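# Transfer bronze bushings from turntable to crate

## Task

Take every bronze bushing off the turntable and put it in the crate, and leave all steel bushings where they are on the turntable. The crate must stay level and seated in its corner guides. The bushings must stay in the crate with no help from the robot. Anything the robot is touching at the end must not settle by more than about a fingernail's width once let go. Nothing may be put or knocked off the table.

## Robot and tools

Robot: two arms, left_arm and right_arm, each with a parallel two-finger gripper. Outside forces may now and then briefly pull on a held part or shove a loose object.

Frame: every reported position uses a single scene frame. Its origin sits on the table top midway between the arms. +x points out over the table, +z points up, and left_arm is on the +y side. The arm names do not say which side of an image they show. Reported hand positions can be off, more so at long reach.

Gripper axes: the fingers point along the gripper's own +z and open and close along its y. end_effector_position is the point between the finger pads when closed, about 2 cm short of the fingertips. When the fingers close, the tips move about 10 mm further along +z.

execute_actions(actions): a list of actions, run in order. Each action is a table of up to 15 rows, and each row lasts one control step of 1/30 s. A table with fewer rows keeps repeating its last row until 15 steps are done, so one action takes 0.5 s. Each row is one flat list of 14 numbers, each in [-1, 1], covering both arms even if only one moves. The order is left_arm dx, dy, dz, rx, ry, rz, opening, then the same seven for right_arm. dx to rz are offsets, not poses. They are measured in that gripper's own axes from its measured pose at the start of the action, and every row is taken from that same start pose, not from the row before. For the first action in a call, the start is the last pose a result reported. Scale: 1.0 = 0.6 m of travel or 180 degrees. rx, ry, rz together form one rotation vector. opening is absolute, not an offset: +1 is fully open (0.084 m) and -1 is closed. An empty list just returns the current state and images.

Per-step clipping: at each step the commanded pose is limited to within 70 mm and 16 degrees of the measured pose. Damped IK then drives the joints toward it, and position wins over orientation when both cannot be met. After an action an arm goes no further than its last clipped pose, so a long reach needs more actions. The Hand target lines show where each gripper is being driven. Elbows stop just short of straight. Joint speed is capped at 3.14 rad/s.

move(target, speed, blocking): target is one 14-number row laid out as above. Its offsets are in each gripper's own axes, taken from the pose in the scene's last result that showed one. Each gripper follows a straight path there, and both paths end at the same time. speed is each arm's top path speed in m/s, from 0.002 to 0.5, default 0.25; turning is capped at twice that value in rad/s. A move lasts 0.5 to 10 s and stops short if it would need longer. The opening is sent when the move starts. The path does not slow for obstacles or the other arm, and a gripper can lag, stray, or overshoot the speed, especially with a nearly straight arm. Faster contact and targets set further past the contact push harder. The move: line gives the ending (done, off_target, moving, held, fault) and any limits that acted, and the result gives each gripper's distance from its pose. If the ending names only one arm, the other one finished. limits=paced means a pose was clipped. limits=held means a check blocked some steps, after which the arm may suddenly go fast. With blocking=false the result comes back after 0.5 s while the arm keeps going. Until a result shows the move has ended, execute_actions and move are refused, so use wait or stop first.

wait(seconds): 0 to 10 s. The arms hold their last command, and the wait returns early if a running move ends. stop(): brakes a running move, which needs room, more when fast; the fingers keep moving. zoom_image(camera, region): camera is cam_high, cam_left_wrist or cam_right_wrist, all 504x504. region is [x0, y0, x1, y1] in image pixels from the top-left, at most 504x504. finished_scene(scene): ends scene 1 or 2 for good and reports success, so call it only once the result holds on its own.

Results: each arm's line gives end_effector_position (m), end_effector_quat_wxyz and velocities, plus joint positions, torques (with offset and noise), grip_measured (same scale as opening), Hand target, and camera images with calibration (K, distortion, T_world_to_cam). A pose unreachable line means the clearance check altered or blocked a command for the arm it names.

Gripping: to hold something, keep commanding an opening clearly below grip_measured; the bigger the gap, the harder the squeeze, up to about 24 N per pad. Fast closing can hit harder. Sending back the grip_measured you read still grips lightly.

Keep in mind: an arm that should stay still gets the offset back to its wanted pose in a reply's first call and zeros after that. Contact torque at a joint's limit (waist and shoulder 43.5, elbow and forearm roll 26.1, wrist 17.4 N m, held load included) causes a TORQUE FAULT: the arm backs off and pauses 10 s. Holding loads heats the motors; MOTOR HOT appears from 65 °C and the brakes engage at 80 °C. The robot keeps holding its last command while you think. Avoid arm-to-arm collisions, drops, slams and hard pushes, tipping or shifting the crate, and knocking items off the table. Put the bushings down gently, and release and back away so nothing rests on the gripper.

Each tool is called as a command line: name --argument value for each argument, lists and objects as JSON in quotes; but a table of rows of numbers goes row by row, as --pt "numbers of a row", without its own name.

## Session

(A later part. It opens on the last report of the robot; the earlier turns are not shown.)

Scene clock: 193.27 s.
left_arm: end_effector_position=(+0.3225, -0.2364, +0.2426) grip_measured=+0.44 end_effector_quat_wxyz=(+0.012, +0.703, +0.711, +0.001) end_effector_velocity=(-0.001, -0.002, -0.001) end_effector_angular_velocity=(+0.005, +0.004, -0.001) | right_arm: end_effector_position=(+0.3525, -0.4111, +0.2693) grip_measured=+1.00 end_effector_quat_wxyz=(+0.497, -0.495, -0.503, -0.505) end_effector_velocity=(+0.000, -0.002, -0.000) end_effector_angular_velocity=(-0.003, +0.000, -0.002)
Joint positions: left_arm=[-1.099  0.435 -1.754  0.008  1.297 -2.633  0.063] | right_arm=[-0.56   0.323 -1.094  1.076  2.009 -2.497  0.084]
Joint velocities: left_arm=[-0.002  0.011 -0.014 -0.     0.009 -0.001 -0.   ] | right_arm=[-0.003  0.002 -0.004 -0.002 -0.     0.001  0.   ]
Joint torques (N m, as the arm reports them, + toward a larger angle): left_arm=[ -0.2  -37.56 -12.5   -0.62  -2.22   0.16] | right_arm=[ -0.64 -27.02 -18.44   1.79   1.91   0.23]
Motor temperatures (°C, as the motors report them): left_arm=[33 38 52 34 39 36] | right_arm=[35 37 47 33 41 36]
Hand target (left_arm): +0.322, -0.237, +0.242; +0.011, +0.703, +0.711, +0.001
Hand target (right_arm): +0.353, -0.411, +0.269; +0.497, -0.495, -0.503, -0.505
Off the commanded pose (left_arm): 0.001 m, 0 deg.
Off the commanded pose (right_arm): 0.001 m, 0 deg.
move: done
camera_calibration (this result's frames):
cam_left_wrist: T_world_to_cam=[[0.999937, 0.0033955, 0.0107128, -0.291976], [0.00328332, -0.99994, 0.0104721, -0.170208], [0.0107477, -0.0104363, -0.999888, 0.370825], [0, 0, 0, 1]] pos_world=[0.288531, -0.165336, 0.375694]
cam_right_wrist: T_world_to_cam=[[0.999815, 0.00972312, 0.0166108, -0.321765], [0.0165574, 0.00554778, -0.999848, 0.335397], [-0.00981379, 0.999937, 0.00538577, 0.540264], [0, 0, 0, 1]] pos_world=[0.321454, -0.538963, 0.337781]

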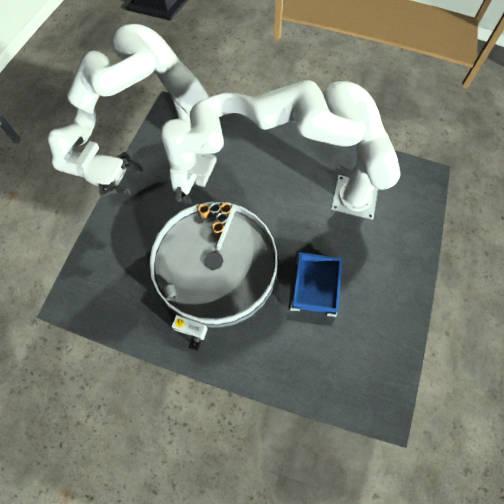

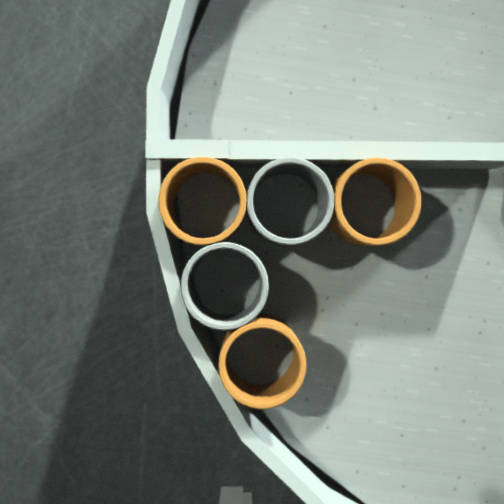

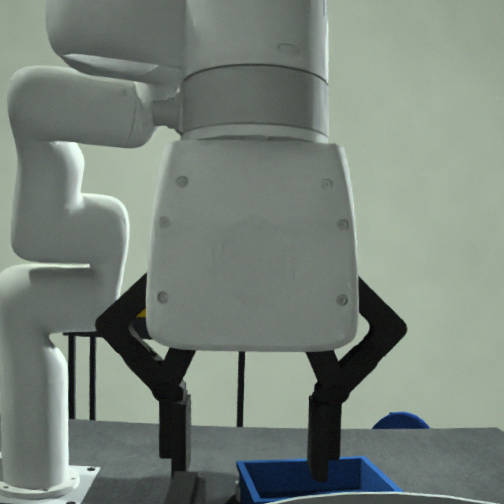

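move --target '[0.077,0.049,0.1,0,0,0,0.45, 0,0,0,0,0,0,1]'

move --target '[0,0,0.163,0,0,0,0.45, 0,0,0,0,0,0,1]' --speed 0.1

move --target '[0.072,-0.006,0,0,0,0,0.45, 0,0,0,0,0,0,1]' --speed 0.05

move --target '[0,0,0,0,0,0,-1, 0,0,0,0,0,0,1]'

move --target '[0,0,-0.2,0,0,0,-1, 0,0,0,0,0,0,1]' --speed 0.12

Scene clock: 205.53 s.
left_arm: end_effector_position=(+0.3523, -0.1916, +0.1830) grip_measured=+0.44 end_effector_quat_wxyz=(+0.012, +0.704, +0.711, +0.001) end_effector_velocity=(+0.001, +0.002, -0.005) end_effector_angular_velocity=(+0.002, +0.002, +0.001) | right_arm: end_effector_position=(+0.3525, -0.4111, +0.2693) grip_measured=+1.00 end_effector_quat_wxyz=(+0.497, -0.495, -0.503, -0.505) end_effector_velocity=(-0.000, -0.000, -0.000) end_effector_angular_velocity=(-0.002, +0.001, +0.000)
Joint positions: left_arm=[-1.015  0.379 -1.501  0.007  1.098 -2.548  0.063] | right_arm=[-0.56   0.323 -1.094  1.076  2.009 -2.497  0.084]
Joint velocities: left_arm=[ 0.004  0.001  0.012 -0.001 -0.01   0.003 -0.   ] | right_arm=[-0.    -0.    -0.    -0.001 -0.001  0.     0.   ]
Joint torques (N m, as the arm reports them, + toward a larger angle): left_arm=[  0.11 -36.18 -12.29  -0.98  -2.07  -0.03] | right_arm=[ -0.78 -27.05 -18.72   1.62   1.71   0.24]
Motor temperatures (°C, as the motors report them): left_arm=[33 40 52 34 39 36] | right_arm=[35 37 47 33 41 36]
Hand target (left_arm): +0.352, -0.191, +0.182; +0.012, +0.703, +0.711, +0.001
Hand target (right_arm): +0.353, -0.411, +0.269; +0.497, -0.495, -0.503, -0.505
Off the commanded pose (left_arm): 0.001 m, 0 deg.
Off the commanded pose (right_arm): 0.000 m, 0 deg.
move: done
camera_calibration (this result's frames):
cam_left_wrist: T_world_to_cam=[[0.999934, 0.00273889, 0.0111948, -0.321523], [0.00261326, -0.999934, 0.0112215, -0.124701], [0.0112248, -0.0111915, -0.999874, 0.311078], [0, 0, 0, 1]] pos_world=[0.318336, -0.120331, 0.316037]
cam_right_wrist: T_world_to_cam=[[0.999815, 0.00971984, 0.0166124, -0.321767], [0.0165591, 0.00554611, -0.999848, 0.335396], [-0.00981049, 0.999937, 0.00538413, 0.540266], [0, 0, 0, 1]] pos_world=[0.321454, -0.538964, 0.337782]

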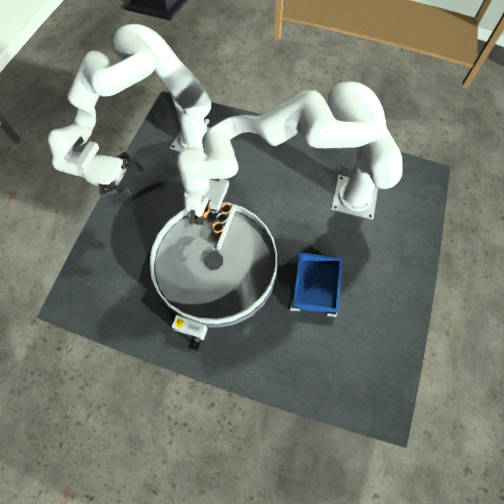

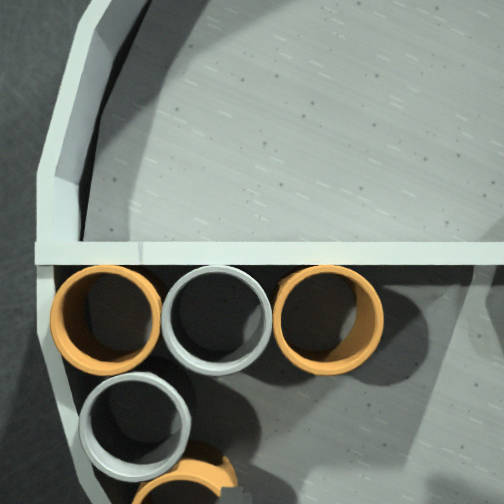

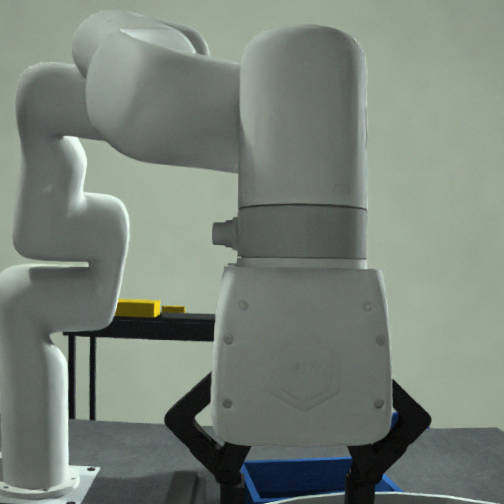

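Scene clock: 206.90 s.
left_arm: end_effector_position=(+0.3542, -0.1937, +0.0860) grip_measured=+0.44 end_effector_quat_wxyz=(+0.013, +0.704, +0.710, +0.001) end_effector_velocity=(-0.000, -0.001, -0.002) end_effector_angular_velocity=(-0.002, -0.001, -0.001) | right_arm: end_effector_position=(+0.3525, -0.4111, +0.2693) grip_measured=+1.00 end_effector_quat_wxyz=(+0.497, -0.495, -0.503, -0.505) end_effector_velocity=(-0.000, +0.000, +0.000) end_effector_angular_velocity=(+0.001, -0.000, +0.001)
Joint positions: left_arm=[-1.014  0.505 -1.397  0.008  0.867 -2.549  0.063] | right_arm=[-0.56   0.323 -1.094  1.076  2.009 -2.497  0.084]
Joint velocities: left_arm=[-0.001  0.004 -0.     0.    -0.006  0.    -0.   ] | right_arm=[ 0.     0.     0.     0.     0.001 -0.     0.   ]
Joint torques (N m, as the arm reports them, + toward a larger angle): left_arm=[  0.04 -36.89 -11.59  -1.    -2.22   0.01] | right_arm=[ -0.43 -27.04 -18.8    1.61   1.9    0.24]
Motor temperatures (°C, as the motors report them): left_arm=[33 40 52 34 39 36] | right_arm=[35 37 47 33 41 36]
Hand target (left_arm): +0.354, -0.193, +0.085; +0.012, +0.704, +0.710, +0.001
Hand target (right_arm): +0.353, -0.411, +0.269; +0.497, -0.495, -0.503, -0.505
Off the commanded pose (left_arm): 0.001 m, 0 deg.
Off the commanded pose (right_arm): 0.000 m, 0 deg.
move: done
camera_calibration (this result's frames):
cam_left_wrist: T_world_to_cam=[[0.999928, 0.00243573, 0.0117078, -0.322462], [0.00229144, -0.999921, 0.0123225, -0.12574], [0.0117369, -0.0122948, -0.999856, 0.213649], [0, 0, 0, 1]] pos_world=[0.32022, -0.122317, 0.218943]
cam_right_wrist: T_world_to_cam=[[0.999815, 0.0097197, 0.0166125, -0.321767], [0.0165591, 0.00554628, -0.999848, 0.335396], [-0.00981035, 0.999937, 0.0053843, 0.540265], [0, 0, 0, 1]] pos_world=[0.321454, -0.538964, 0.337782]

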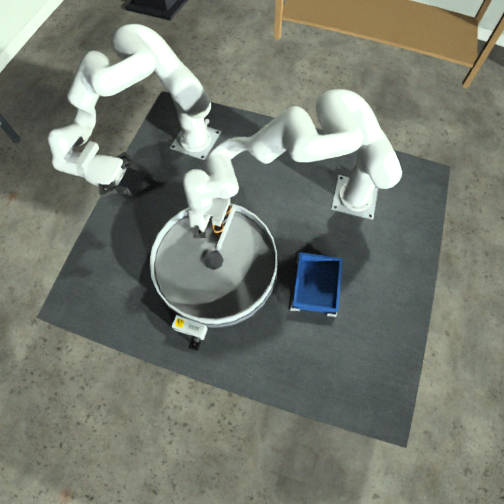

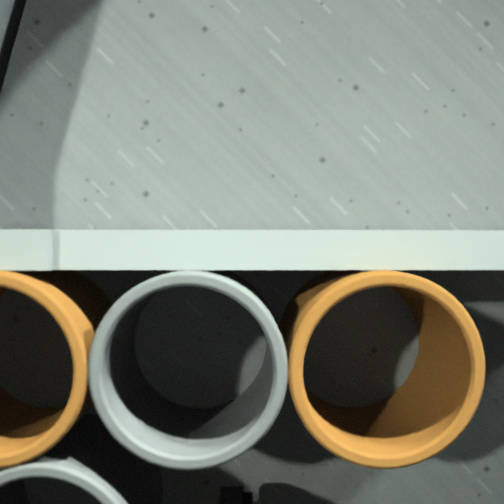

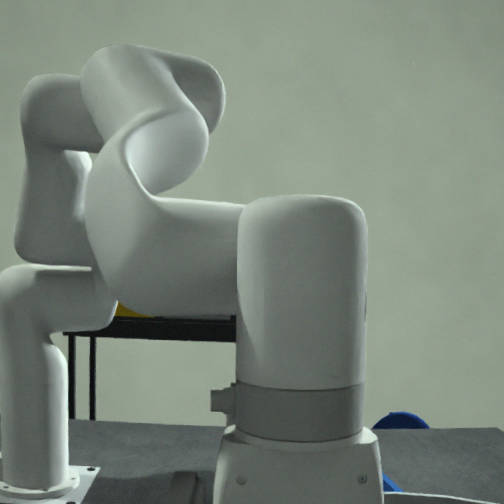

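Scene clock: 208.07 s.
left_arm: end_effector_position=(+0.3632, -0.1656, +0.1003) grip_measured=+0.42 end_effector_quat_wxyz=(+0.041, +0.702, +0.711, -0.003) end_effector_velocity=(-0.001, -0.002, +0.000) end_effector_angular_velocity=(-0.005, -0.003, -0.008) | right_arm: end_effector_position=(+0.3525, -0.4111, +0.2693) grip_measured=+1.00 end_effector_quat_wxyz=(+0.497, -0.495, -0.503, -0.505) end_effector_velocity=(+0.000, -0.000, +0.000) end_effector_angular_velocity=(-0.000, +0.000, -0.000)
Joint positions: left_arm=[-0.972  0.392 -1.251  0.008  0.777 -2.509  0.062] | right_arm=[-0.56   0.323 -1.094  1.076  2.009 -2.497  0.084]
Joint velocities: left_arm=[-0.002 -0.002  0.004 -0.001 -0.009  0.006 -0.   ] | right_arm=[-0. -0. -0. -0. -0.  0.  0.]
Joint torques (N m, as the arm reports them, + toward a larger angle): left_arm=[ -4.97 -17.85   7.03  -1.53  12.85   0.66] | right_arm=[ -0.58 -27.2  -18.68   1.5    1.8    0.32]
Motor temperatures (°C, as the motors report them): left_arm=[33 40 51 34 40 36] | right_arm=[35 37 47 33 41 36]
Hand target (left_arm): +0.350, -0.151, +0.085; +0.013, +0.704, +0.710, +0.001
Hand target (right_arm): +0.353, -0.411, +0.269; +0.497, -0.495, -0.503, -0.505
Off the commanded pose (left_arm): 0.025 m, 3 deg.
Off the commanded pose (right_arm): 0.000 m, 0 deg.
move: off_target (left_arm)
camera_calibration (this result's frames):
cam_left_wrist: T_world_to_cam=[[0.998899, 0.00552483, 0.0465886, -0.334275], [0.00282468, -0.998323, 0.0578251, -0.102306], [0.04683, -0.0576299, -0.997239, 0.20771], [0, 0, 0, 1]] pos_world=[0.324468, -0.0883174, 0.228626]
cam_right_wrist: T_world_to_cam=[[0.999815, 0.00971967, 0.0166125, -0.321767], [0.0165592, 0.00554621, -0.999848, 0.335396], [-0.00981032, 0.999937, 0.00538423, 0.540266], [0, 0, 0, 1]] pos_world=[0.321454, -0.538964, 0.337782]

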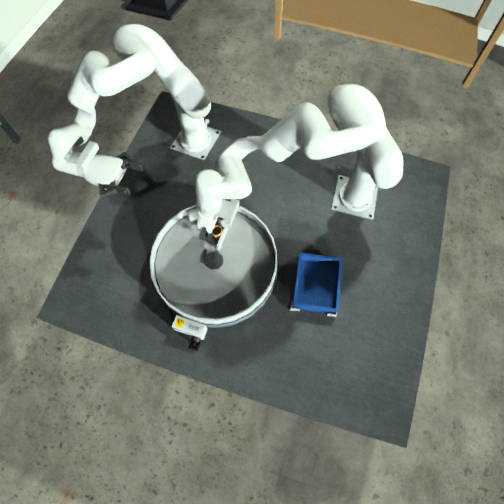

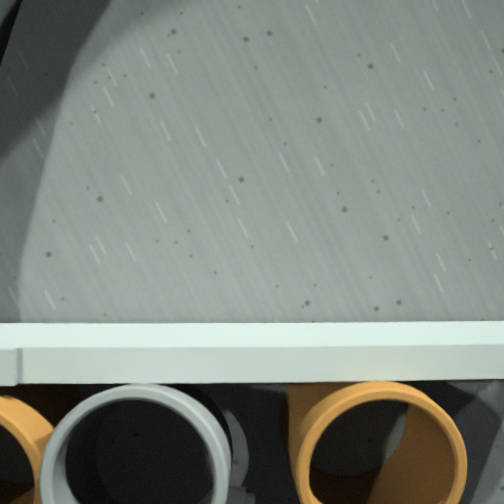

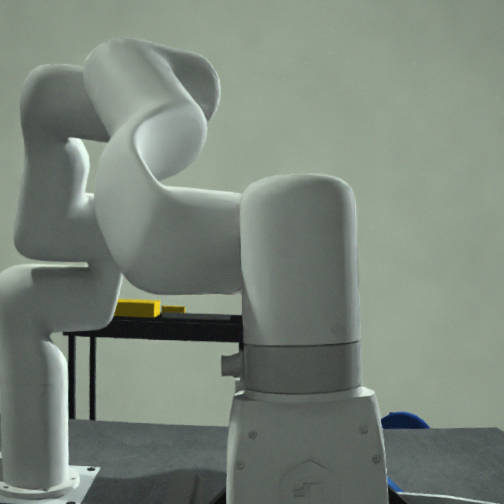

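Scene clock: 208.93 s.
left_arm: end_effector_position=(+0.3631, -0.1653, +0.1000) grip_measured=-0.15 end_effector_quat_wxyz=(+0.041, +0.702, +0.711, -0.003) end_effector_velocity=(+0.000, -0.002, +0.002) end_effector_angular_velocity=(-0.006, -0.003, -0.001) | right_arm: end_effector_position=(+0.3525, -0.4111, +0.2693) grip_measured=+1.00 end_effector_quat_wxyz=(+0.497, -0.495, -0.503, -0.505) end_effector_velocity=(-0.000, +0.000, +0.000) end_effector_angular_velocity=(-0.001, -0.001, +0.001)
Joint positions: left_arm=[-0.972  0.392 -1.251  0.008  0.777 -2.509  0.037] | right_arm=[-0.56   0.323 -1.094  1.076  2.009 -2.497  0.084]
Joint velocities: left_arm=[-0.002 -0.001 -0.002 -0.001 -0.003 -0.    -0.   ] | right_arm=[-0.    -0.001  0.    -0.001  0.001 -0.001  0.   ]
Joint torques (N m, as the arm reports them, + toward a larger angle): left_arm=[  0.02 -34.94 -11.77  -1.07  -2.33   0.13] | right_arm=[ -1.   -27.17 -18.67   1.74   1.99   0.23]
Motor temperatures (°C, as the motors report them): left_arm=[33 40 51 34 40 36] | right_arm=[35 37 47 33 41 36]
Hand target (left_arm): +0.363, -0.166, +0.100; +0.041, +0.702, +0.711, -0.003
Hand target (right_arm): +0.353, -0.411, +0.269; +0.497, -0.495, -0.503, -0.505
Off the commanded pose (left_arm): 0.000 m, 0 deg.
Off the commanded pose (right_arm): 0.000 m, 0 deg.
move: done
camera_calibration (this result's frames):
cam_left_wrist: T_world_to_cam=[[0.998922, 0.00560791, 0.0460899, -0.334134], [0.00297277, -0.998367, 0.0570446, -0.101978], [0.0463346, -0.0568461, -0.997307, 0.207746], [0, 0, 0, 1]] pos_world=[0.324451, -0.0881278, 0.228404]
cam_right_wrist: T_world_to_cam=[[0.999815, 0.00971969, 0.0166124, -0.321767], [0.016559, 0.00554618, -0.999848, 0.335396], [-0.00981034, 0.999937, 0.00538421, 0.540266], [0, 0, 0, 1]] pos_world=[0.321454, -0.538964, 0.337782]

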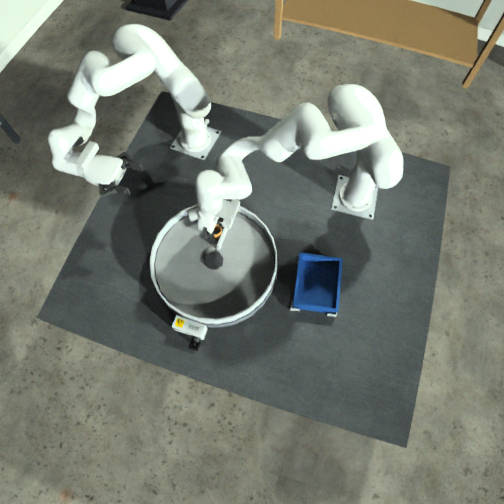

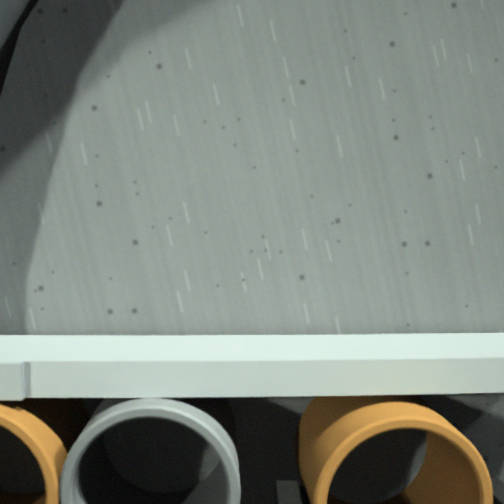

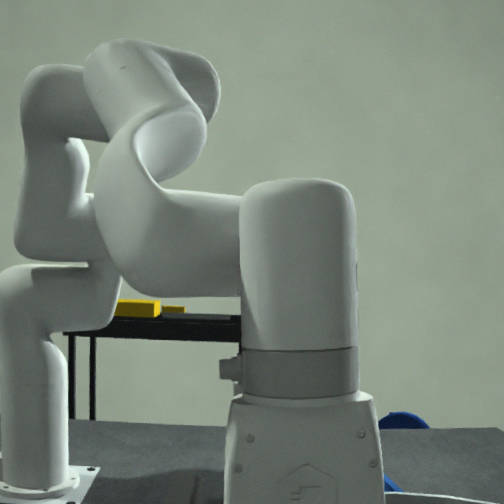

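Scene clock: 210.33 s.
left_arm: end_effector_position=(+0.3566, -0.1573, +0.2187) grip_measured=-0.15 end_effector_quat_wxyz=(+0.040, +0.702, +0.711, -0.003) end_effector_velocity=(-0.001, -0.000, +0.003) end_effector_angular_velocity=(+0.000, +0.001, -0.000) | right_arm: end_effector_position=(+0.3525, -0.4111, +0.2693) grip_measured=+1.00 end_effector_quat_wxyz=(+0.497, -0.495, -0.503, -0.505) end_effector_velocity=(+0.000, +0.000, -0.000) end_effector_angular_velocity=(+0.001, +0.002, -0.000)
Joint positions: left_arm=[-0.973  0.219 -1.366  0.007  1.068 -2.509  0.037] | right_arm=[-0.56   0.323 -1.094  1.076  2.009 -2.497  0.084]
Joint velocities: left_arm=[-0.001 -0.002 -0.006 -0.001  0.008 -0.     0.   ] | right_arm=[ 0.     0.001  0.     0.    -0.     0.002  0.   ]
Joint torques (N m, as the arm reports them, + toward a larger angle): left_arm=[  0.32 -32.41 -12.56  -0.91  -2.7    0.25] | right_arm=[ -0.47 -27.04 -18.78   1.72   1.98   0.16]
Motor temperatures (°C, as the motors report them): left_arm=[33 40 51 34 40 36] | right_arm=[35 37 48 33 41 36]
Hand target (left_arm): +0.357, -0.158, +0.220; +0.041, +0.702, +0.711, -0.003
Hand target (right_arm): +0.353, -0.411, +0.269; +0.497, -0.495, -0.503, -0.505
Off the commanded pose (left_arm): 0.001 m, 0 deg.
Off the commanded pose (right_arm): 0.000 m, 0 deg.
move: done
camera_calibration (this result's frames):
cam_left_wrist: T_world_to_cam=[[0.998949, 0.00594687, 0.0454564, -0.332919], [0.00340601, -0.998438, 0.0557711, -0.100653], [0.045717, -0.0555576, -0.997408, 0.327271], [0, 0, 0, 1]] pos_world=[0.31795, -0.0803331, 0.34717]
cam_right_wrist: T_world_to_cam=[[0.999815, 0.00971965, 0.0166126, -0.321767], [0.0165592, 0.00554605, -0.999848, 0.335396], [-0.0098103, 0.999937, 0.00538407, 0.540266], [0, 0, 0, 1]] pos_world=[0.321454, -0.538964, 0.337782]

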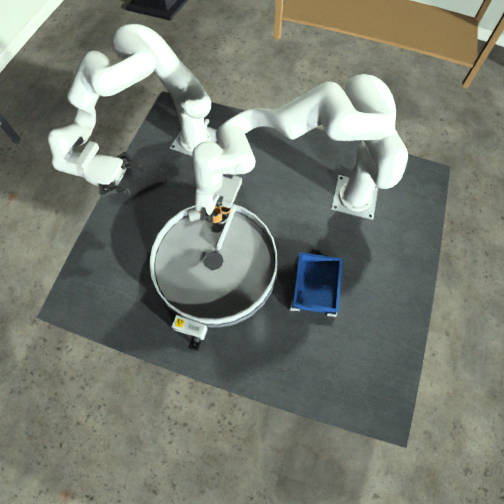

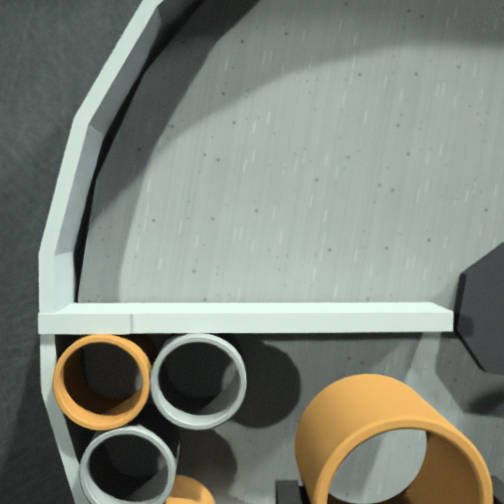

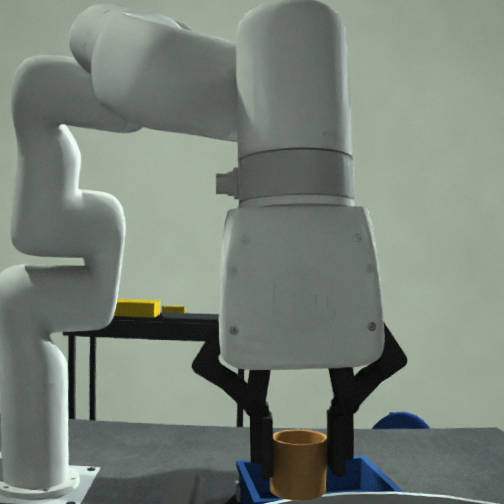

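move --target '[0.627,0.142,-0.029,0.0143,0.0178,0,-1, 0,0,0,0,0,0,1]' --speed 0.2

Scene clock: 219.50 s.
left_arm: end_effector_position=(+0.4367, +0.2197, +0.2168) grip_measured=-0.15 end_effector_quat_wxyz=(+0.004, +0.703, +0.711, +0.001) end_effector_velocity=(+0.000, +0.002, -0.000) end_effector_angular_velocity=(-0.000, +0.001, +0.001) | right_arm: end_effector_position=(+0.3525, -0.4111, +0.2693) grip_measured=+1.00 end_effector_quat_wxyz=(+0.497, -0.495, -0.503, -0.505) end_effector_velocity=(-0.000, -0.000, -0.000) end_effector_angular_velocity=(-0.003, -0.001, +0.001)
Joint positions: left_arm=[-0.202 -0.177 -0.916 -0.003  1.086 -1.732  0.037] | right_arm=[-0.56   0.323 -1.094  1.076  2.009 -2.497  0.084]
Joint velocities: left_arm=[ 0.006  0.001 -0.001 -0.001  0.     0.006 -0.   ] | right_arm=[ 0.    -0.001 -0.    -0.002 -0.001 -0.001  0.   ]
Joint torques (N m, as the arm reports them, + toward a larger angle): left_arm=[  1.05 -21.51 -12.37  -0.81  -2.28   0.24] | right_arm=[ -0.77 -27.15 -18.74   1.65   1.82   0.16]
Motor temperatures (°C, as the motors report them): left_arm=[33 40 52 34 40 36] | right_arm=[35 37 48 33 41 36]
Hand target (left_arm): +0.437, +0.220, +0.217; +0.004, +0.703, +0.711, +0.001
Hand target (right_arm): +0.353, -0.411, +0.269; +0.497, -0.495, -0.503, -0.505
Off the commanded pose (left_arm): 0.001 m, 0 deg.
Off the commanded pose (right_arm): 0.000 m, 0 deg.
move: done
camera_calibration (this result's frames):
cam_left_wrist: T_world_to_cam=[[0.999991, 0.00429482, -0.000472423, -0.405227], [0.00429444, -0.99999, -0.000794719, 0.287797], [-0.000475831, 0.000792682, -1, 0.351087], [0, 0, 0, 1]] pos_world=[0.404154, 0.289256, 0.351124]
cam_right_wrist: T_world_to_cam=[[0.999815, 0.00971958, 0.0166127, -0.321768], [0.0165593, 0.00554612, -0.999848, 0.335396], [-0.00981024, 0.999937, 0.00538414, 0.540266], [0, 0, 0, 1]] pos_world=[0.321454, -0.538964, 0.337782]

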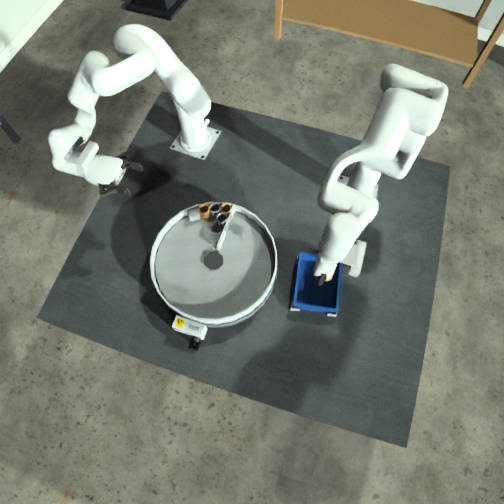

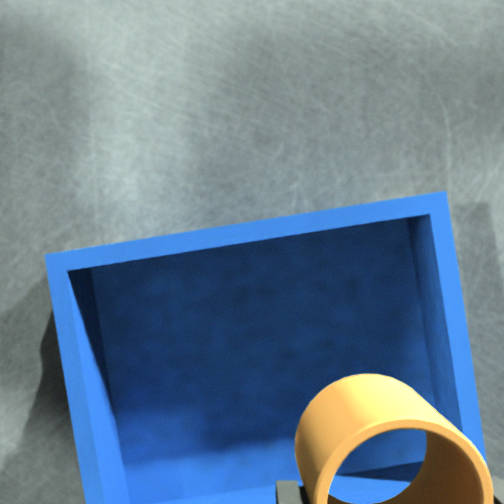

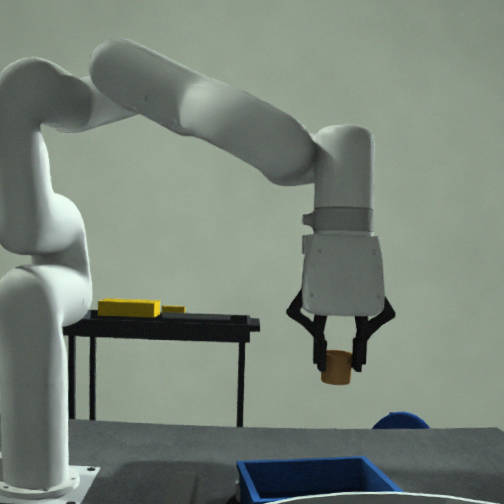

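move --target '[0,-0.045,0.12,0,0,0,-1, 0,0,0,0,0,0,1]' --speed 0.12

move --target '[0,0,0,0,0,0,0.45, 0,0,0,0,0,0,1]'

move --target '[0,0,-0.16,0,0,0,0.45, 0,0,0,0,0,0,1]'

move --target '[-0.76,-0.15,0,0,0,0,0.45, 0,0,0,0,0,0,1]'

Scene clock: 232.07 s.
left_arm: end_effector_position=(+0.4106, +0.2189, +0.1451) grip_measured=-0.15 end_effector_quat_wxyz=(+0.004, +0.703, +0.711, +0.001) end_effector_velocity=(-0.001, +0.000, -0.003) end_effector_angular_velocity=(+0.000, +0.002, -0.000) | right_arm: end_effector_position=(+0.3525, -0.4111, +0.2693) grip_measured=+1.00 end_effector_quat_wxyz=(+0.497, -0.495, -0.503, -0.505) end_effector_velocity=(-0.000, +0.000, +0.000) end_effector_angular_velocity=(+0.001, +0.001, +0.001)
Joint positions: left_arm=[-0.214 -0.171 -0.702 -0.004  0.865 -1.743  0.037] | right_arm=[-0.56   0.323 -1.094  1.076  2.009 -2.497  0.084]
Joint velocities: left_arm=[-0.     0.002  0.006  0.    -0.006 -0.     0.   ] | right_arm=[-0.     0.    -0.001  0.     0.001  0.001  0.   ]
Joint torques (N m, as the arm reports them, + toward a larger angle): left_arm=[  0.44 -20.69 -11.67  -1.01  -2.15   0.1 ] | right_arm=[ -0.77 -26.71 -18.54   1.88   1.98   0.09]
Motor temperatures (°C, as the motors report them): left_arm=[33 39 52 34 40 36] | right_arm=[35 37 48 33 41 36]
Hand target (left_arm): +0.410, +0.219, +0.145; +0.004, +0.703, +0.711, +0.001
Hand target (right_arm): +0.353, -0.411, +0.269; +0.497, -0.495, -0.503, -0.505
Off the commanded pose (left_arm): 0.001 m, 0 deg.
Off the commanded pose (right_arm): 0.000 m, 0 deg.
move: done
camera_calibration (this result's frames):
cam_left_wrist: T_world_to_cam=[[0.999992, 0.00401557, 0.000351763, -0.379254], [0.00401572, -0.999992, -0.000435395, 0.287103], [0.000350012, 0.000436804, -1, 0.279086], [0, 0, 0, 1]] pos_world=[0.378, 0.288502, 0.279344]
cam_right_wrist: T_world_to_cam=[[0.999815, 0.00971962, 0.0166126, -0.321767], [0.0165592, 0.00554631, -0.999848, 0.335396], [-0.00981027, 0.999937, 0.00538434, 0.540265], [0, 0, 0, 1]] pos_world=[0.321454, -0.538964, 0.337782]

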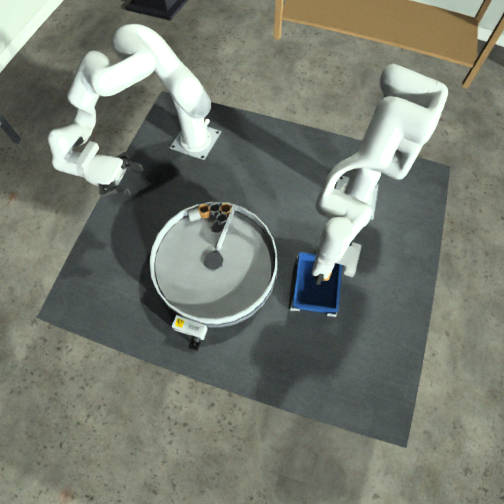

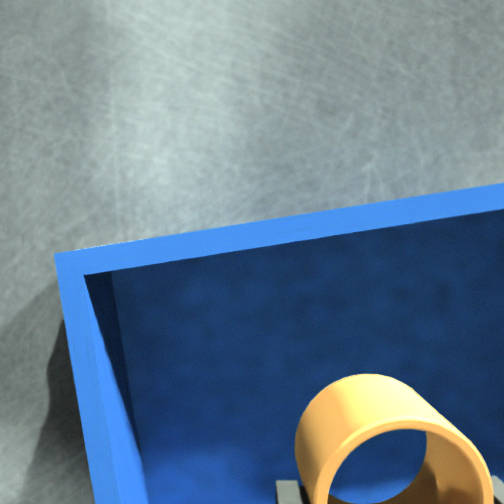

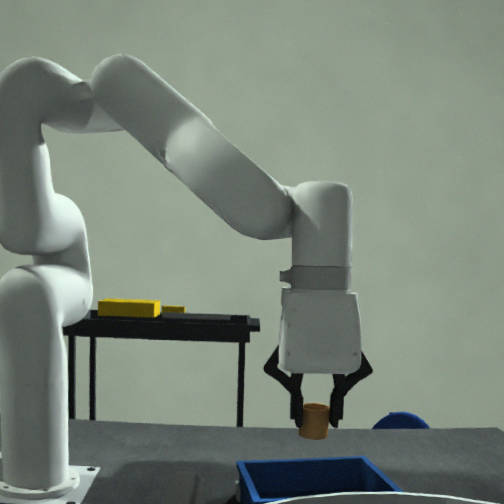

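Scene clock: 232.60 s.
left_arm: end_effector_position=(+0.4106, +0.2189, +0.1451) grip_measured=+0.44 end_effector_quat_wxyz=(+0.004, +0.703, +0.711, +0.001) end_effector_velocity=(-0.001, -0.001, -0.001) end_effector_angular_velocity=(+0.000, +0.002, +0.000) | right_arm: end_effector_position=(+0.3525, -0.4111, +0.2693) grip_measured=+1.00 end_effector_quat_wxyz=(+0.497, -0.495, -0.503, -0.505) end_effector_velocity=(+0.000, -0.000, -0.000) end_effector_angular_velocity=(-0.001, -0.000, +0.000)
Joint positions: left_arm=[-0.214 -0.171 -0.702 -0.004  0.865 -1.743  0.063] | right_arm=[-0.56   0.323 -1.094  1.076  2.009 -2.497  0.084]
Joint velocities: left_arm=[-0.002  0.     0.001 -0.     0.    -0.002  0.   ] | right_arm=[ 0. -0. -0. -0. -0. -0.  0.]
Joint torques (N m, as the arm reports them, + toward a larger angle): left_arm=[  0.4  -20.46 -11.14  -1.14  -2.17   0.21] | right_arm=[ -1.18 -27.13 -18.62   1.67   1.97   0.21]
Motor temperatures (°C, as the motors report them): left_arm=[33 39 52 34 40 36] | right_arm=[35 37 48 33 41 36]
Hand target (left_arm): +0.411, +0.219, +0.145; +0.004, +0.703, +0.711, +0.001
Hand target (right_arm): +0.353, -0.411, +0.269; +0.497, -0.495, -0.503, -0.505
Off the commanded pose (left_arm): 0.000 m, 0 deg.
Off the commanded pose (right_arm): 0.000 m, 0 deg.
move: done
camera_calibration (this result's frames):
cam_left_wrist: T_world_to_cam=[[0.999992, 0.0040164, 0.00042706, -0.379285], [0.00401658, -0.999992, -0.000423668, 0.287098], [0.000425355, 0.00042538, -1, 0.279085], [0, 0, 0, 1]] pos_world=[0.37801, 0.288501, 0.279369]
cam_right_wrist: T_world_to_cam=[[0.999815, 0.00971945, 0.0166126, -0.321768], [0.0165592, 0.00554638, -0.999848, 0.335396], [-0.00981011, 0.999937, 0.0053844, 0.540265], [0, 0, 0, 1]] pos_world=[0.321454, -0.538964, 0.337782]

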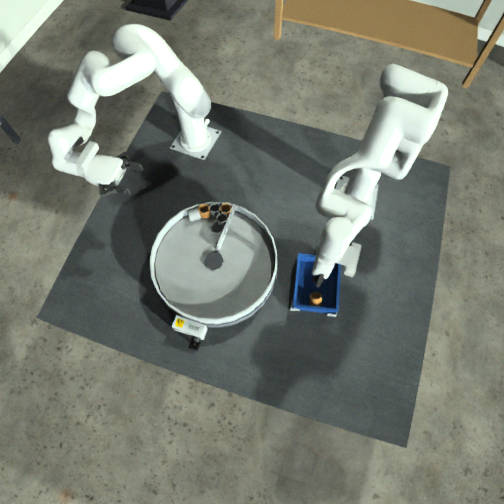

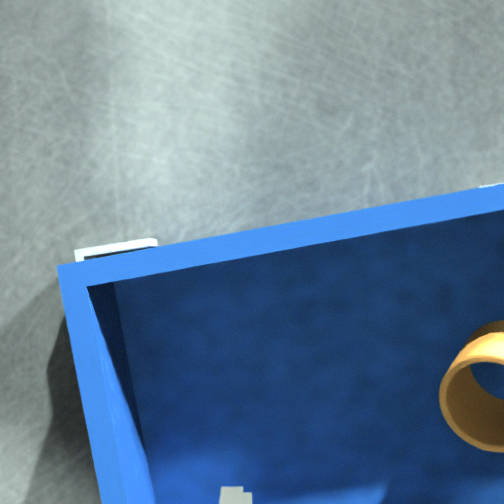

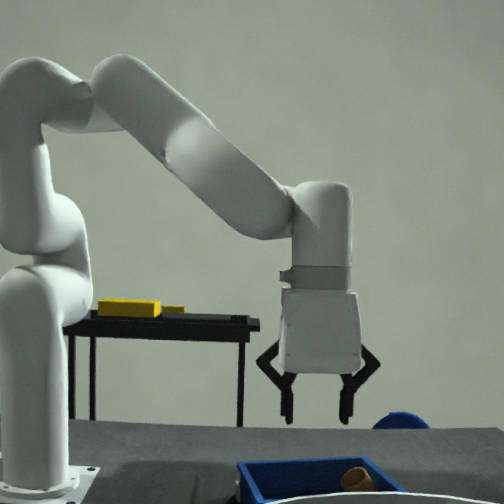

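Scene clock: 233.50 s.
left_arm: end_effector_position=(+0.4095, +0.2196, +0.2403) grip_measured=+0.44 end_effector_quat_wxyz=(+0.004, +0.703, +0.711, +0.001) end_effector_velocity=(+0.001, -0.001, +0.005) end_effector_angular_velocity=(-0.001, -0.004, +0.000) | right_arm: end_effector_position=(+0.3525, -0.4111, +0.2693) grip_measured=+1.00 end_effector_quat_wxyz=(+0.497, -0.495, -0.503, -0.505) end_effector_velocity=(+0.000, +0.000, +0.000) end_effector_angular_velocity=(-0.001, +0.000, -0.001)
Joint positions: left_arm=[-0.212 -0.289 -0.877 -0.003  1.159 -1.743  0.063] | right_arm=[-0.56   0.323 -1.094  1.076  2.009 -2.497  0.084]
Joint velocities: left_arm=[-0.001 -0.003 -0.01  -0.001  0.009 -0.001  0.   ] | right_arm=[ 0.    -0.001  0.     0.001 -0.001  0.001  0.   ]
Joint torques (N m, as the arm reports them, + toward a larger angle): left_arm=[  0.26 -18.52 -12.55  -1.15  -2.07   0.41] | right_arm=[ -0.57 -27.15 -18.6    1.58   1.9    0.13]
Motor temperatures (°C, as the motors report them): left_arm=[33 39 52 34 40 36] | right_arm=[35 37 48 33 41 36]
Hand target (left_arm): +0.410, +0.220, +0.241; +0.004, +0.703, +0.711, +0.001
Hand target (right_arm): +0.353, -0.411, +0.269; +0.497, -0.495, -0.503, -0.505
Off the commanded pose (left_arm): 0.001 m, 0 deg.
Off the commanded pose (right_arm): 0.000 m, 0 deg.
move: done
camera_calibration (this result's frames):
cam_left_wrist: T_world_to_cam=[[0.99999, 0.00441717, -0.000887372, -0.377919], [0.00441636, -0.99999, -0.000909972, 0.287814], [-0.000891382, 0.000906044, -0.999999, 0.374698], [0, 0, 0, 1]] pos_world=[0.376978, 0.289141, 0.374625]
cam_right_wrist: T_world_to_cam=[[0.999815, 0.00971957, 0.0166126, -0.321768], [0.0165592, 0.00554625, -0.999848, 0.335396], [-0.00981022, 0.999937, 0.00538427, 0.540266], [0, 0, 0, 1]] pos_world=[0.321454, -0.538964, 0.337782]

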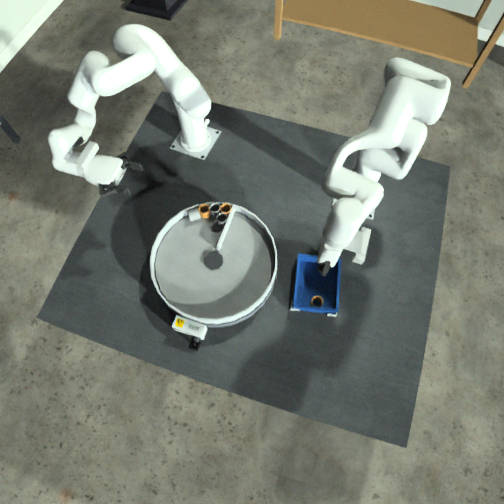

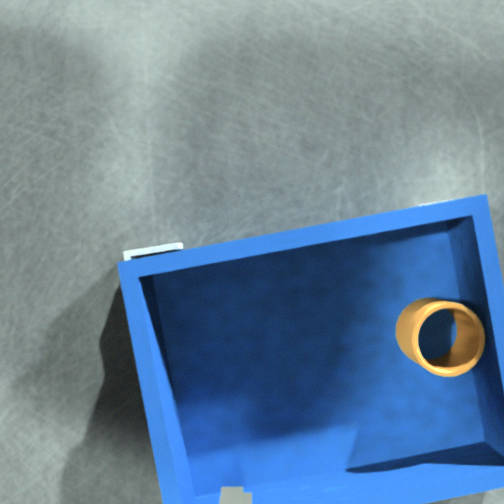

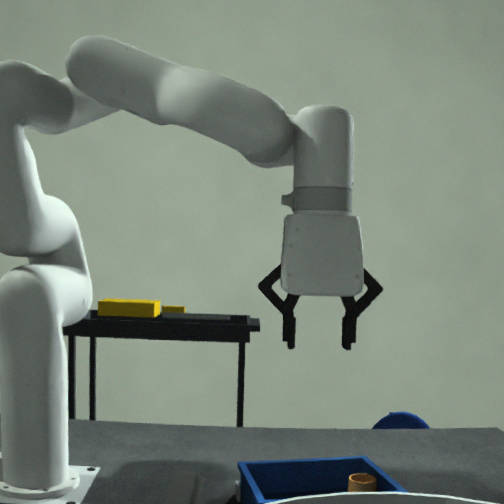

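Scene clock: 235.93 s.
left_arm: end_effector_position=(+0.3251, -0.2367, +0.2432) grip_measured=+0.44 end_effector_quat_wxyz=(+0.005, +0.703, +0.711, +0.001) end_effector_velocity=(-0.001, -0.002, -0.000) end_effector_angular_velocity=(+0.007, +0.004, -0.002) | right_arm: end_effector_position=(+0.3525, -0.4111, +0.2693) grip_measured=+1.00 end_effector_quat_wxyz=(+0.497, -0.495, -0.503, -0.505) end_effector_velocity=(-0.000, +0.000, +0.000) end_effector_angular_velocity=(+0.002, +0.000, +0.001)
Joint positions: left_arm=[-1.094  0.455 -1.79   0.004  1.325 -2.628  0.063] | right_arm=[-0.56   0.323 -1.094  1.076  2.009 -2.497  0.084]
Joint velocities: left_arm=[-0.003  0.015 -0.023  0.     0.016 -0.001 -0.   ] | right_arm=[-0.     0.001 -0.     0.     0.002 -0.     0.   ]
Joint torques (N m, as the arm reports them, + toward a larger angle): left_arm=[  0.53 -38.8  -12.91  -1.31  -2.54   0.12] | right_arm=[ -0.68 -27.05 -18.68   1.68   1.85   0.28]
Motor temperatures (°C, as the motors report them): left_arm=[33 39 52 34 40 36] | right_arm=[35 37 48 33 41 36]
Hand target (left_arm): +0.325, -0.237, +0.243; +0.004, +0.703, +0.711, +0.001
Hand target (right_arm): +0.353, -0.411, +0.269; +0.497, -0.495, -0.503, -0.505
Off the commanded pose (left_arm): 0.002 m, 0 deg.
Off the commanded pose (right_arm): 0.000 m, 0 deg.
move: done
camera_calibration (this result's frames):
cam_left_wrist: T_world_to_cam=[[0.999987, 0.00511203, 0.000445196, -0.291687], [0.00511155, -0.999986, 0.00105839, -0.168832], [0.0004506, -0.0010561, -0.999999, 0.377074], [0, 0, 0, 1]] pos_world=[0.292376, -0.166941, 0.377383]
cam_right_wrist: T_world_to_cam=[[0.999815, 0.0097196, 0.0166126, -0.321767], [0.0165592, 0.00554611, -0.999848, 0.335396], [-0.00981025, 0.999937, 0.00538414, 0.540266], [0, 0, 0, 1]] pos_world=[0.321454, -0.538964, 0.337782]

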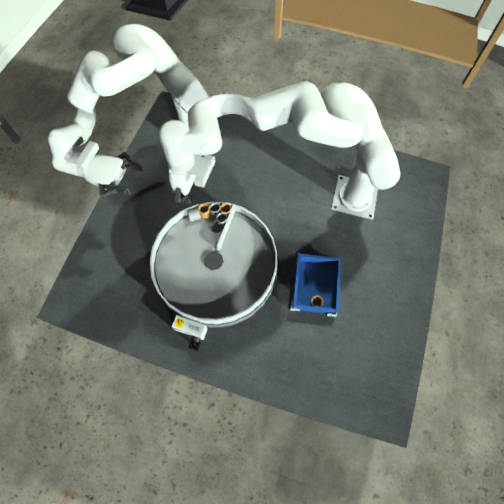

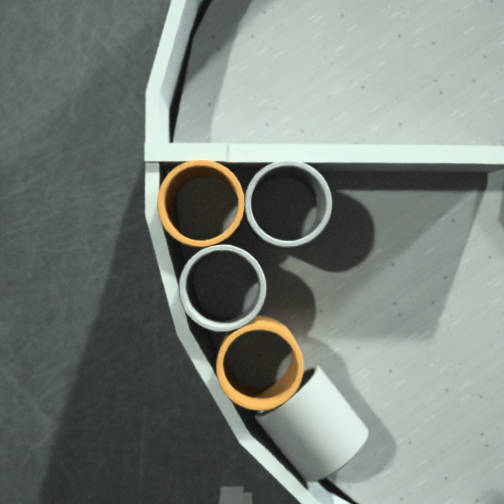

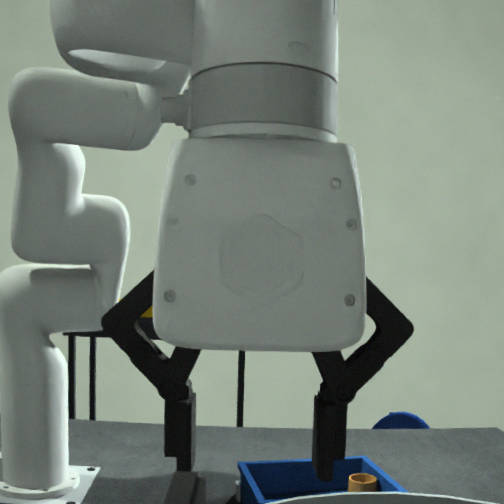

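move --target '[0.013,0.017,0.17,0,0,-0.239,0.45, 0,0,0,0,0,0,1]'

move --target '[0,0,0.09,0,0,0,0.45, 0,0,0,0,0,0,1]' --speed 0.04

Scene clock: 262.50 s.
left_arm: end_effector_position=(+0.3359, -0.2299, +0.1417) grip_measured=+0.44 end_effector_quat_wxyz=(+0.005, +0.393, +0.919, -0.001) end_effector_velocity=(-0.001, +0.002, -0.003) end_effector_angular_velocity=(+0.005, +0.002, +0.007) | right_arm: end_effector_position=(+0.3525, -0.4111, +0.2693) grip_measured=+1.00 end_effector_quat_wxyz=(+0.497, -0.495, -0.503, -0.505) end_effector_velocity=(-0.000, -0.000, +0.000) end_effector_angular_velocity=(-0.000, -0.002, +0.000)
Joint positions: left_arm=[-1.073  0.513 -1.583  0.004  1.061 -3.357  0.063] | right_arm=[-0.56   0.323 -1.094  1.076  2.009 -2.497  0.084]
Joint velocities: left_arm=[ 0.     0.002  0.005  0.001 -0.002 -0.007  0.   ] | right_arm=[-0.    -0.001 -0.    -0.     0.    -0.001  0.   ]
Joint torques (N m, as the arm reports them, + toward a larger angle): left_arm=[ -0.42 -38.64 -11.88  -1.2   -1.96  -0.15] | right_arm=[ -0.69 -27.29 -18.74   1.53   1.84   0.2 ]
Motor temperatures (°C, as the motors report them): left_arm=[33 41 52 34 40 36] | right_arm=[35 37 48 33 41 36]
Hand target (left_arm): +0.336, -0.230, +0.141; +0.005, +0.393, +0.919, -0.001
Hand target (right_arm): +0.353, -0.411, +0.269; +0.497, -0.495, -0.503, -0.505
Off the commanded pose (left_arm): 0.001 m, 0 deg.
Off the commanded pose (right_arm): 0.000 m, 0 deg.
move: done
camera_calibration (this result's frames):
cam_left_wrist: T_world_to_cam=[[0.728305, 0.685226, -0.00604638, -0.0539934], [0.685253, -0.728287, 0.00522401, -0.328553], [-0.000823871, -0.00794797, -0.999968, 0.274345], [0, 0, 0, 1]] pos_world=[0.264691, -0.200102, 0.275726]
cam_right_wrist: T_world_to_cam=[[0.999815, 0.00971961, 0.0166125, -0.321767], [0.0165591, 0.0055462, -0.999848, 0.335396], [-0.00981026, 0.999937, 0.00538423, 0.540266], [0, 0, 0, 1]] pos_world=[0.321454, -0.538964, 0.337782]

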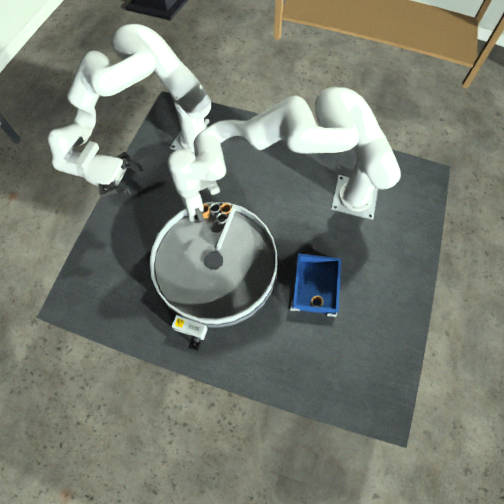

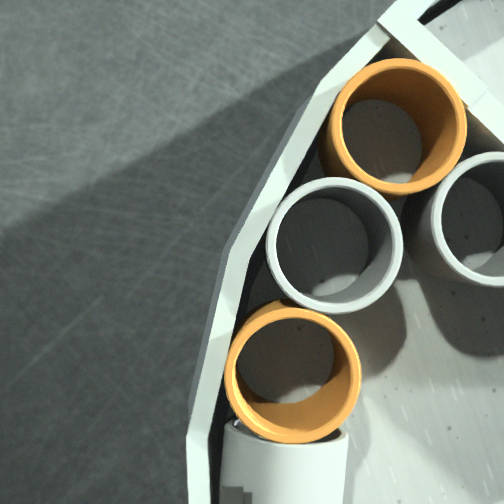

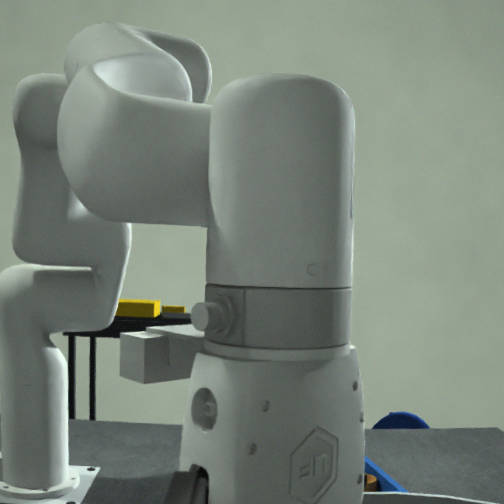

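Scene clock: 264.13 s.
left_arm: end_effector_position=(+0.3381, -0.2329, +0.0940) grip_measured=+0.45 end_effector_quat_wxyz=(+0.010, +0.393, +0.919, -0.005) end_effector_velocity=(-0.001, +0.001, -0.000) end_effector_angular_velocity=(-0.002, -0.002, -0.000) | right_arm: end_effector_position=(+0.3525, -0.4111, +0.2693) grip_measured=+1.00 end_effector_quat_wxyz=(+0.497, -0.495, -0.503, -0.505) end_effector_velocity=(+0.000, -0.000, +0.000) end_effector_angular_velocity=(+0.000, -0.002, -0.001)
Joint positions: left_arm=[-1.072  0.575 -1.535  0.004  0.939 -3.357  0.063] | right_arm=[-0.56   0.323 -1.094  1.076  2.009 -2.497  0.084]
Joint velocities: left_arm=[-0.001 -0.005  0.011  0.001 -0.008 -0.001  0.   ] | right_arm=[-0.    -0.    -0.     0.002 -0.    -0.001  0.   ]
Joint torques (N m, as the arm reports them, + toward a larger angle): left_arm=[ -0.76 -12.14  -3.46  -0.61  -1.63  -0.24] | right_arm=[ -0.45 -27.17 -18.61   1.86   1.89   0.3 ]
Motor temperatures (°C, as the motors report them): left_arm=[33 41 52 34 39 36] | right_arm=[35 37 48 33 41 36]
Hand target (left_arm): +0.336, -0.230, +0.088; +0.005, +0.393, +0.919, -0.002
Hand target (right_arm): +0.353, -0.411, +0.269; +0.497, -0.495, -0.503, -0.505
Off the commanded pose (left_arm): 0.007 m, 1 deg.
Off the commanded pose (right_arm): 0.000 m, 0 deg.
move: off_target (left_arm)
camera_calibration (this result's frames):
cam_left_wrist: T_world_to_cam=[[0.728292, 0.685211, -0.0087559, -0.0535095], [0.685248, -0.728118, 0.0167303, -0.333046], [0.00508846, -0.0181845, -0.999822, 0.22222], [0, 0, 0, 1]] pos_world=[0.266058, -0.20179, 0.227284]
cam_right_wrist: T_world_to_cam=[[0.999815, 0.00971962, 0.0166124, -0.321767], [0.016559, 0.0055462, -0.999848, 0.335396], [-0.00981027, 0.999937, 0.00538423, 0.540266], [0, 0, 0, 1]] pos_world=[0.321454, -0.538964, 0.337782]

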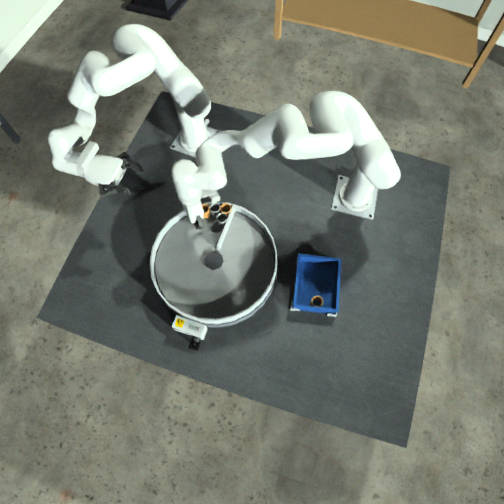

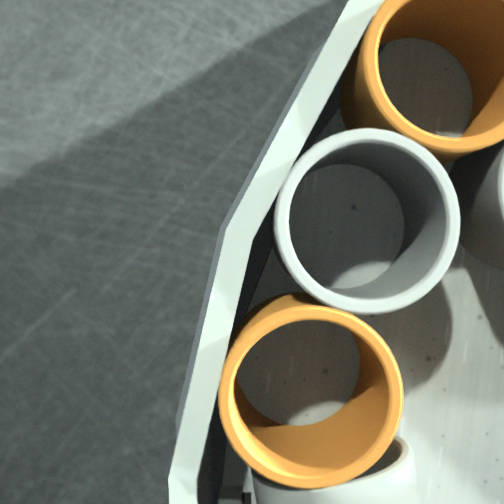

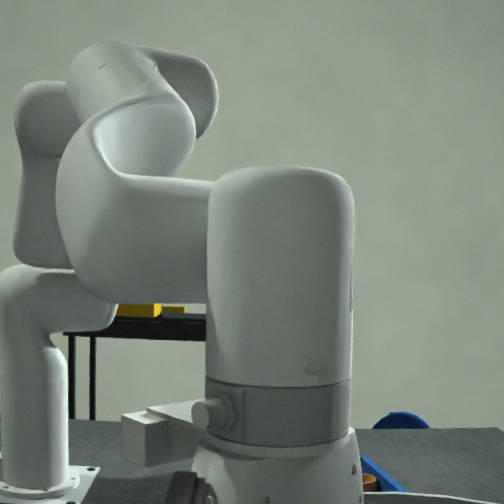

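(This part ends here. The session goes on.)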